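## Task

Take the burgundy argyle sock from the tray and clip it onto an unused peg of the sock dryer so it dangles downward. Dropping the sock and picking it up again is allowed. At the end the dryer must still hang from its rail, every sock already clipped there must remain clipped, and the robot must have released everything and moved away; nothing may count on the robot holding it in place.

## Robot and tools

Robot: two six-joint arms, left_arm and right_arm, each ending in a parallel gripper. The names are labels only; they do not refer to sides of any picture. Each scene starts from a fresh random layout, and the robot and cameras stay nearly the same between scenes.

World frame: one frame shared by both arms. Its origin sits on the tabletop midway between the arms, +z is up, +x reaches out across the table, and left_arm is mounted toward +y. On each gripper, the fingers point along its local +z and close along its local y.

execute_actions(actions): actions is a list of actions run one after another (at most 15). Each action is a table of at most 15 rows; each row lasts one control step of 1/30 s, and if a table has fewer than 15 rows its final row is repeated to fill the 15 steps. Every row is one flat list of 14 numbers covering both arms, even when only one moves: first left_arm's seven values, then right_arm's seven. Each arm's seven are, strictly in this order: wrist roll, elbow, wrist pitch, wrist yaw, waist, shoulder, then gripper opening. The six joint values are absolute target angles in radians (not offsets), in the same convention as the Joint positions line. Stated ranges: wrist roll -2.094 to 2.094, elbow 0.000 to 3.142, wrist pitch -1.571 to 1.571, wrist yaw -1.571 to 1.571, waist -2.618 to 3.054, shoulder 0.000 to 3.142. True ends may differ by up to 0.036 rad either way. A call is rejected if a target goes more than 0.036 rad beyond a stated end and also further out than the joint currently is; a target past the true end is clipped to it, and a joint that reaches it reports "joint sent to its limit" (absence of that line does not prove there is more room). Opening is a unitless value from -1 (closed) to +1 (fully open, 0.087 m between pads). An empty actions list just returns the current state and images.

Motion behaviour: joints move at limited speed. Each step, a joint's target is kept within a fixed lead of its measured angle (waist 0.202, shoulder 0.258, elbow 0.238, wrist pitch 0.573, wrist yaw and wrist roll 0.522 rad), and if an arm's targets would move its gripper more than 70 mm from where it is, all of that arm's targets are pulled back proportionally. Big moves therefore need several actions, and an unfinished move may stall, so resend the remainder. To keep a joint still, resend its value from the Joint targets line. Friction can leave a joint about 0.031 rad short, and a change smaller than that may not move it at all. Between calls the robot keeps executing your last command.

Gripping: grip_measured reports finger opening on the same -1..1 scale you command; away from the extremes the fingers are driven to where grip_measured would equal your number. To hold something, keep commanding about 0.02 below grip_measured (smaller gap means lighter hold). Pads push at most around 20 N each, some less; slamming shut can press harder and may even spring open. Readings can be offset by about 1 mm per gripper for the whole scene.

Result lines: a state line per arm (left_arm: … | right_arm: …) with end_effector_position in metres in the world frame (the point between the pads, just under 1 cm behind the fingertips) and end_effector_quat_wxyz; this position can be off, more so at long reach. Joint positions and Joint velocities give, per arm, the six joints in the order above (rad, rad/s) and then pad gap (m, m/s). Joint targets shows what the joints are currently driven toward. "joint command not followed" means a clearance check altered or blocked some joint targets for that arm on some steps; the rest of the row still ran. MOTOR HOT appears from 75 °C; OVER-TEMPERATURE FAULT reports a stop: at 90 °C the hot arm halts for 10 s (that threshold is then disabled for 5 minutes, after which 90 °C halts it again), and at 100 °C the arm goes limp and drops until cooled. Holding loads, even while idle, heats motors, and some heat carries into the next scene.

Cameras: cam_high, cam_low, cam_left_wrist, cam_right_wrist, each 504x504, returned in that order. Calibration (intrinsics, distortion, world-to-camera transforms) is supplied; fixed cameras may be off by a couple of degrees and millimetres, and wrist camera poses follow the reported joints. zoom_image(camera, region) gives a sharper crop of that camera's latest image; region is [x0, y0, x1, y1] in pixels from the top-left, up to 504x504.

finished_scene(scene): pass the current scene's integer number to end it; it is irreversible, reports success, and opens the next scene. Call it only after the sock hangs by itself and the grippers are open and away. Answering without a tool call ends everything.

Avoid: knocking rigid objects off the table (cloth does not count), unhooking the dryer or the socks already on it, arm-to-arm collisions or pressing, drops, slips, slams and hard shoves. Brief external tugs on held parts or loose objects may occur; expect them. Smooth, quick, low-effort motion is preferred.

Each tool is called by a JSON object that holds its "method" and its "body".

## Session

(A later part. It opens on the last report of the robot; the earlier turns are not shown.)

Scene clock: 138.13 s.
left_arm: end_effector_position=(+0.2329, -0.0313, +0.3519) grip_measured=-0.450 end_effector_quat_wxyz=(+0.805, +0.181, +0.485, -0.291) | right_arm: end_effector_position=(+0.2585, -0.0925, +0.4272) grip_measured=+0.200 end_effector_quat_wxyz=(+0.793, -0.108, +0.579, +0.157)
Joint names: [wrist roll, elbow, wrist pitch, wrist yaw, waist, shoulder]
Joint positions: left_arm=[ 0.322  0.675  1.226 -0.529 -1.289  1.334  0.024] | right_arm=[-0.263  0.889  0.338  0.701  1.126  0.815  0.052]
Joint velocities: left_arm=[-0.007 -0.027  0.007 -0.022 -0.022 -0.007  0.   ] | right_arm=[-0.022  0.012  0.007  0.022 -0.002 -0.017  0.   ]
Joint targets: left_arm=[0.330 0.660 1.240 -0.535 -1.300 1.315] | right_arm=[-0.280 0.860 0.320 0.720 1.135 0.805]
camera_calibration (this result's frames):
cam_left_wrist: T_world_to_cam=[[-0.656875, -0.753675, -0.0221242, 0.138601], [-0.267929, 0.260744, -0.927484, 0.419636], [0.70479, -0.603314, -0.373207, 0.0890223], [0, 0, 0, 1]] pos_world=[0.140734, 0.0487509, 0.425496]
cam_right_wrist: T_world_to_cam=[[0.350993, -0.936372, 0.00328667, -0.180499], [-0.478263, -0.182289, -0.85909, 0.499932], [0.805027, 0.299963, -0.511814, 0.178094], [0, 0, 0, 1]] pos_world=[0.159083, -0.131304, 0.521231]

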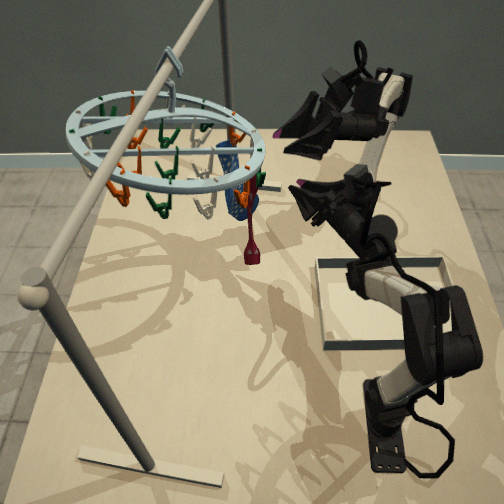

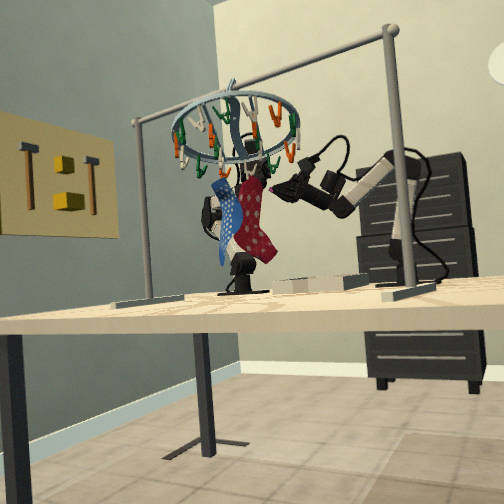

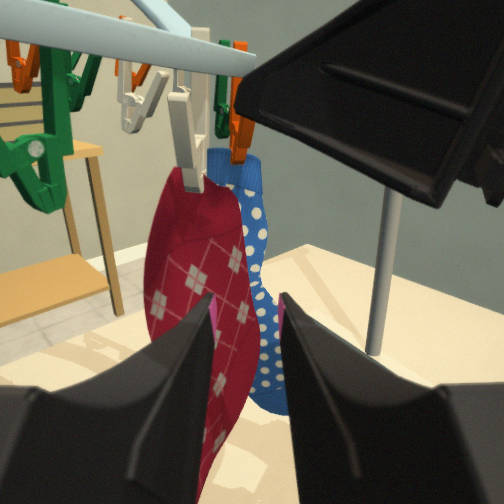

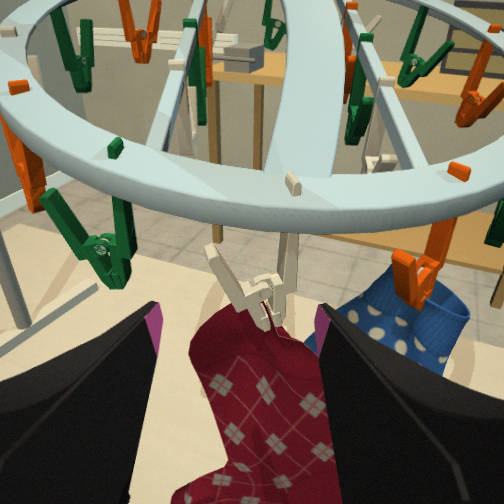

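{"method": "execute_actions", "body": {"actions": [[[0.33,0.655,1.24,-0.535,-1.30,1.305,-0.45,-0.28,0.855,0.32,0.72,1.135,0.795,0.2],[0.33,0.65,1.24,-0.535,-1.30,1.295,-0.45,-0.28,0.85,0.32,0.72,1.135,0.785,0.2],[0.33,0.645,1.24,-0.535,-1.30,1.284,-0.45,-0.28,0.845,0.32,0.72,1.135,0.774,0.2],[0.33,0.64,1.24,-0.535,-1.30,1.273,-0.45,-0.28,0.84,0.32,0.72,1.135,0.763,0.2],[0.33,0.635,1.24,-0.535,-1.30,1.262,-0.45,-0.28,0.835,0.32,0.72,1.135,0.752,0.2],[0.33,0.63,1.24,-0.535,-1.30,1.251,-0.45,-0.28,0.83,0.32,0.72,1.135,0.741,0.2],[0.33,0.625,1.24,-0.535,-1.30,1.24,-0.45,-0.28,0.825,0.32,0.72,1.135,0.73,0.2],[0.33,0.62,1.24,-0.535,-1.30,1.229,-0.45,-0.28,0.82,0.32,0.72,1.135,0.719,0.2],[0.33,0.615,1.24,-0.535,-1.30,1.218,-0.45,-0.28,0.815,0.32,0.72,1.135,0.708,0.2],[0.33,0.61,1.24,-0.535,-1.30,1.207,-0.45,-0.28,0.81,0.32,0.72,1.135,0.697,0.2],[0.33,0.605,1.24,-0.535,-1.30,1.196,-0.45,-0.28,0.805,0.32,0.72,1.135,0.686,0.2],[0.33,0.6,1.24,-0.535,-1.30,1.185,-0.45,-0.28,0.8,0.32,0.72,1.135,0.675,0.2]]]}}

Scene clock: 140.17 s.
left_arm: end_effector_position=(+0.2241, +0.0021, +0.3765) grip_measured=-0.450 end_effector_quat_wxyz=(+0.817, +0.151, +0.464, -0.308) | right_arm: end_effector_position=(+0.2453, -0.1244, +0.4319) grip_measured=+0.200 end_effector_quat_wxyz=(+0.804, -0.082, +0.564, +0.167)
Joint names: [wrist roll, elbow, wrist pitch, wrist yaw, waist, shoulder]
Joint positions: left_arm=[ 0.322  0.618  1.232 -0.53  -1.289  1.199  0.024] | right_arm=[-0.269  0.83   0.336  0.714  1.126  0.686  0.052]
Joint velocities: left_arm=[ 0.007  0.007 -0.022 -0.007 -0.017 -0.076 -0.   ] | right_arm=[-0.037 -0.002  0.007 -0.022 -0.012 -0.071 -0.001]
Joint targets: left_arm=[0.330 0.600 1.240 -0.535 -1.300 1.185] | right_arm=[-0.280 0.800 0.320 0.720 1.135 0.675]
camera_calibration (this result's frames):
cam_left_wrist: T_world_to_cam=[[-0.656436, -0.753961, 0.0251992, 0.140607], [-0.248148, 0.184264, -0.951036, 0.43602], [0.7124, -0.630547, -0.308052, 0.098348], [0, 0, 0, 1]] pos_world=[0.130434, 0.0876823, 0.441423]
cam_right_wrist: T_world_to_cam=[[0.338787, -0.939859, -0.0434623, -0.182959], [-0.457094, -0.124039, -0.880727, 0.503186], [0.822368, 0.318245, -0.471627, 0.18139], [0, 0, 0, 1]] pos_world=[0.142818, -0.167267, 0.520765]

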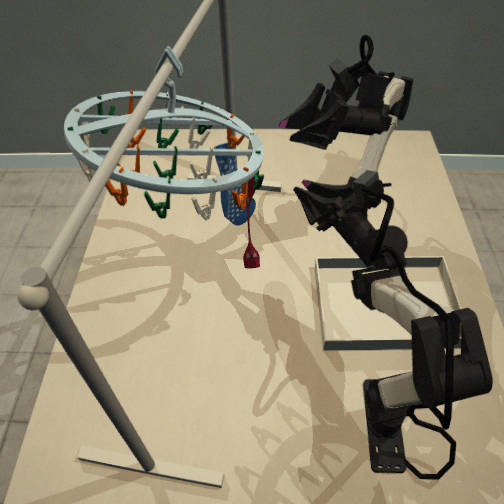

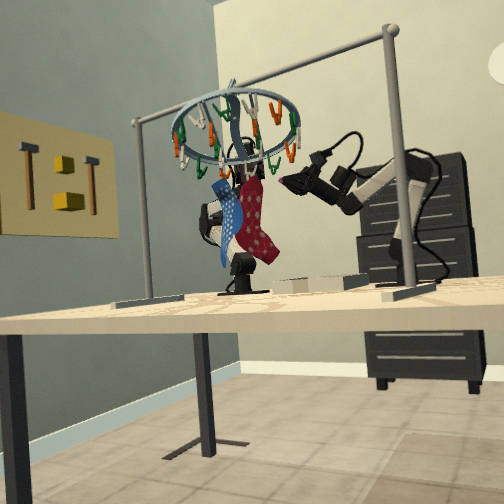

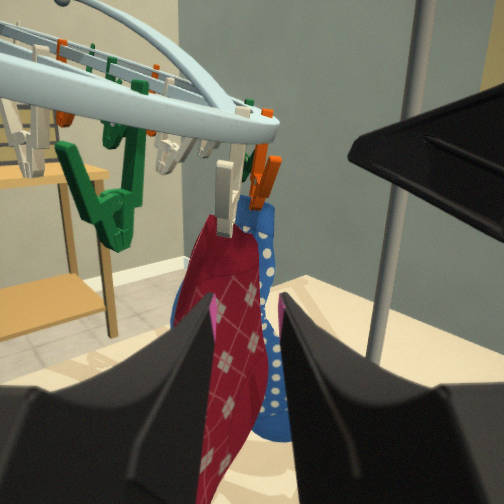

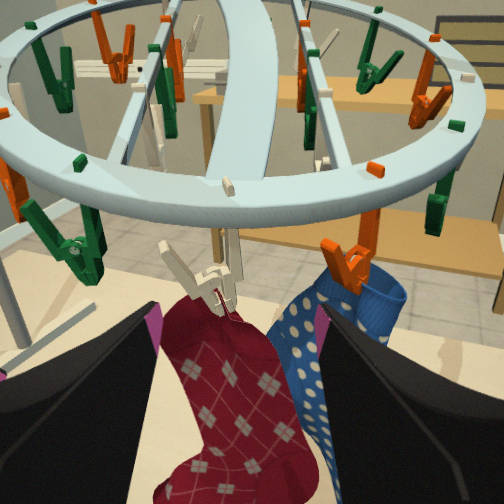

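{"method": "finished_scene", "body": {"scene": 2}}

The scene is finished: the task was done.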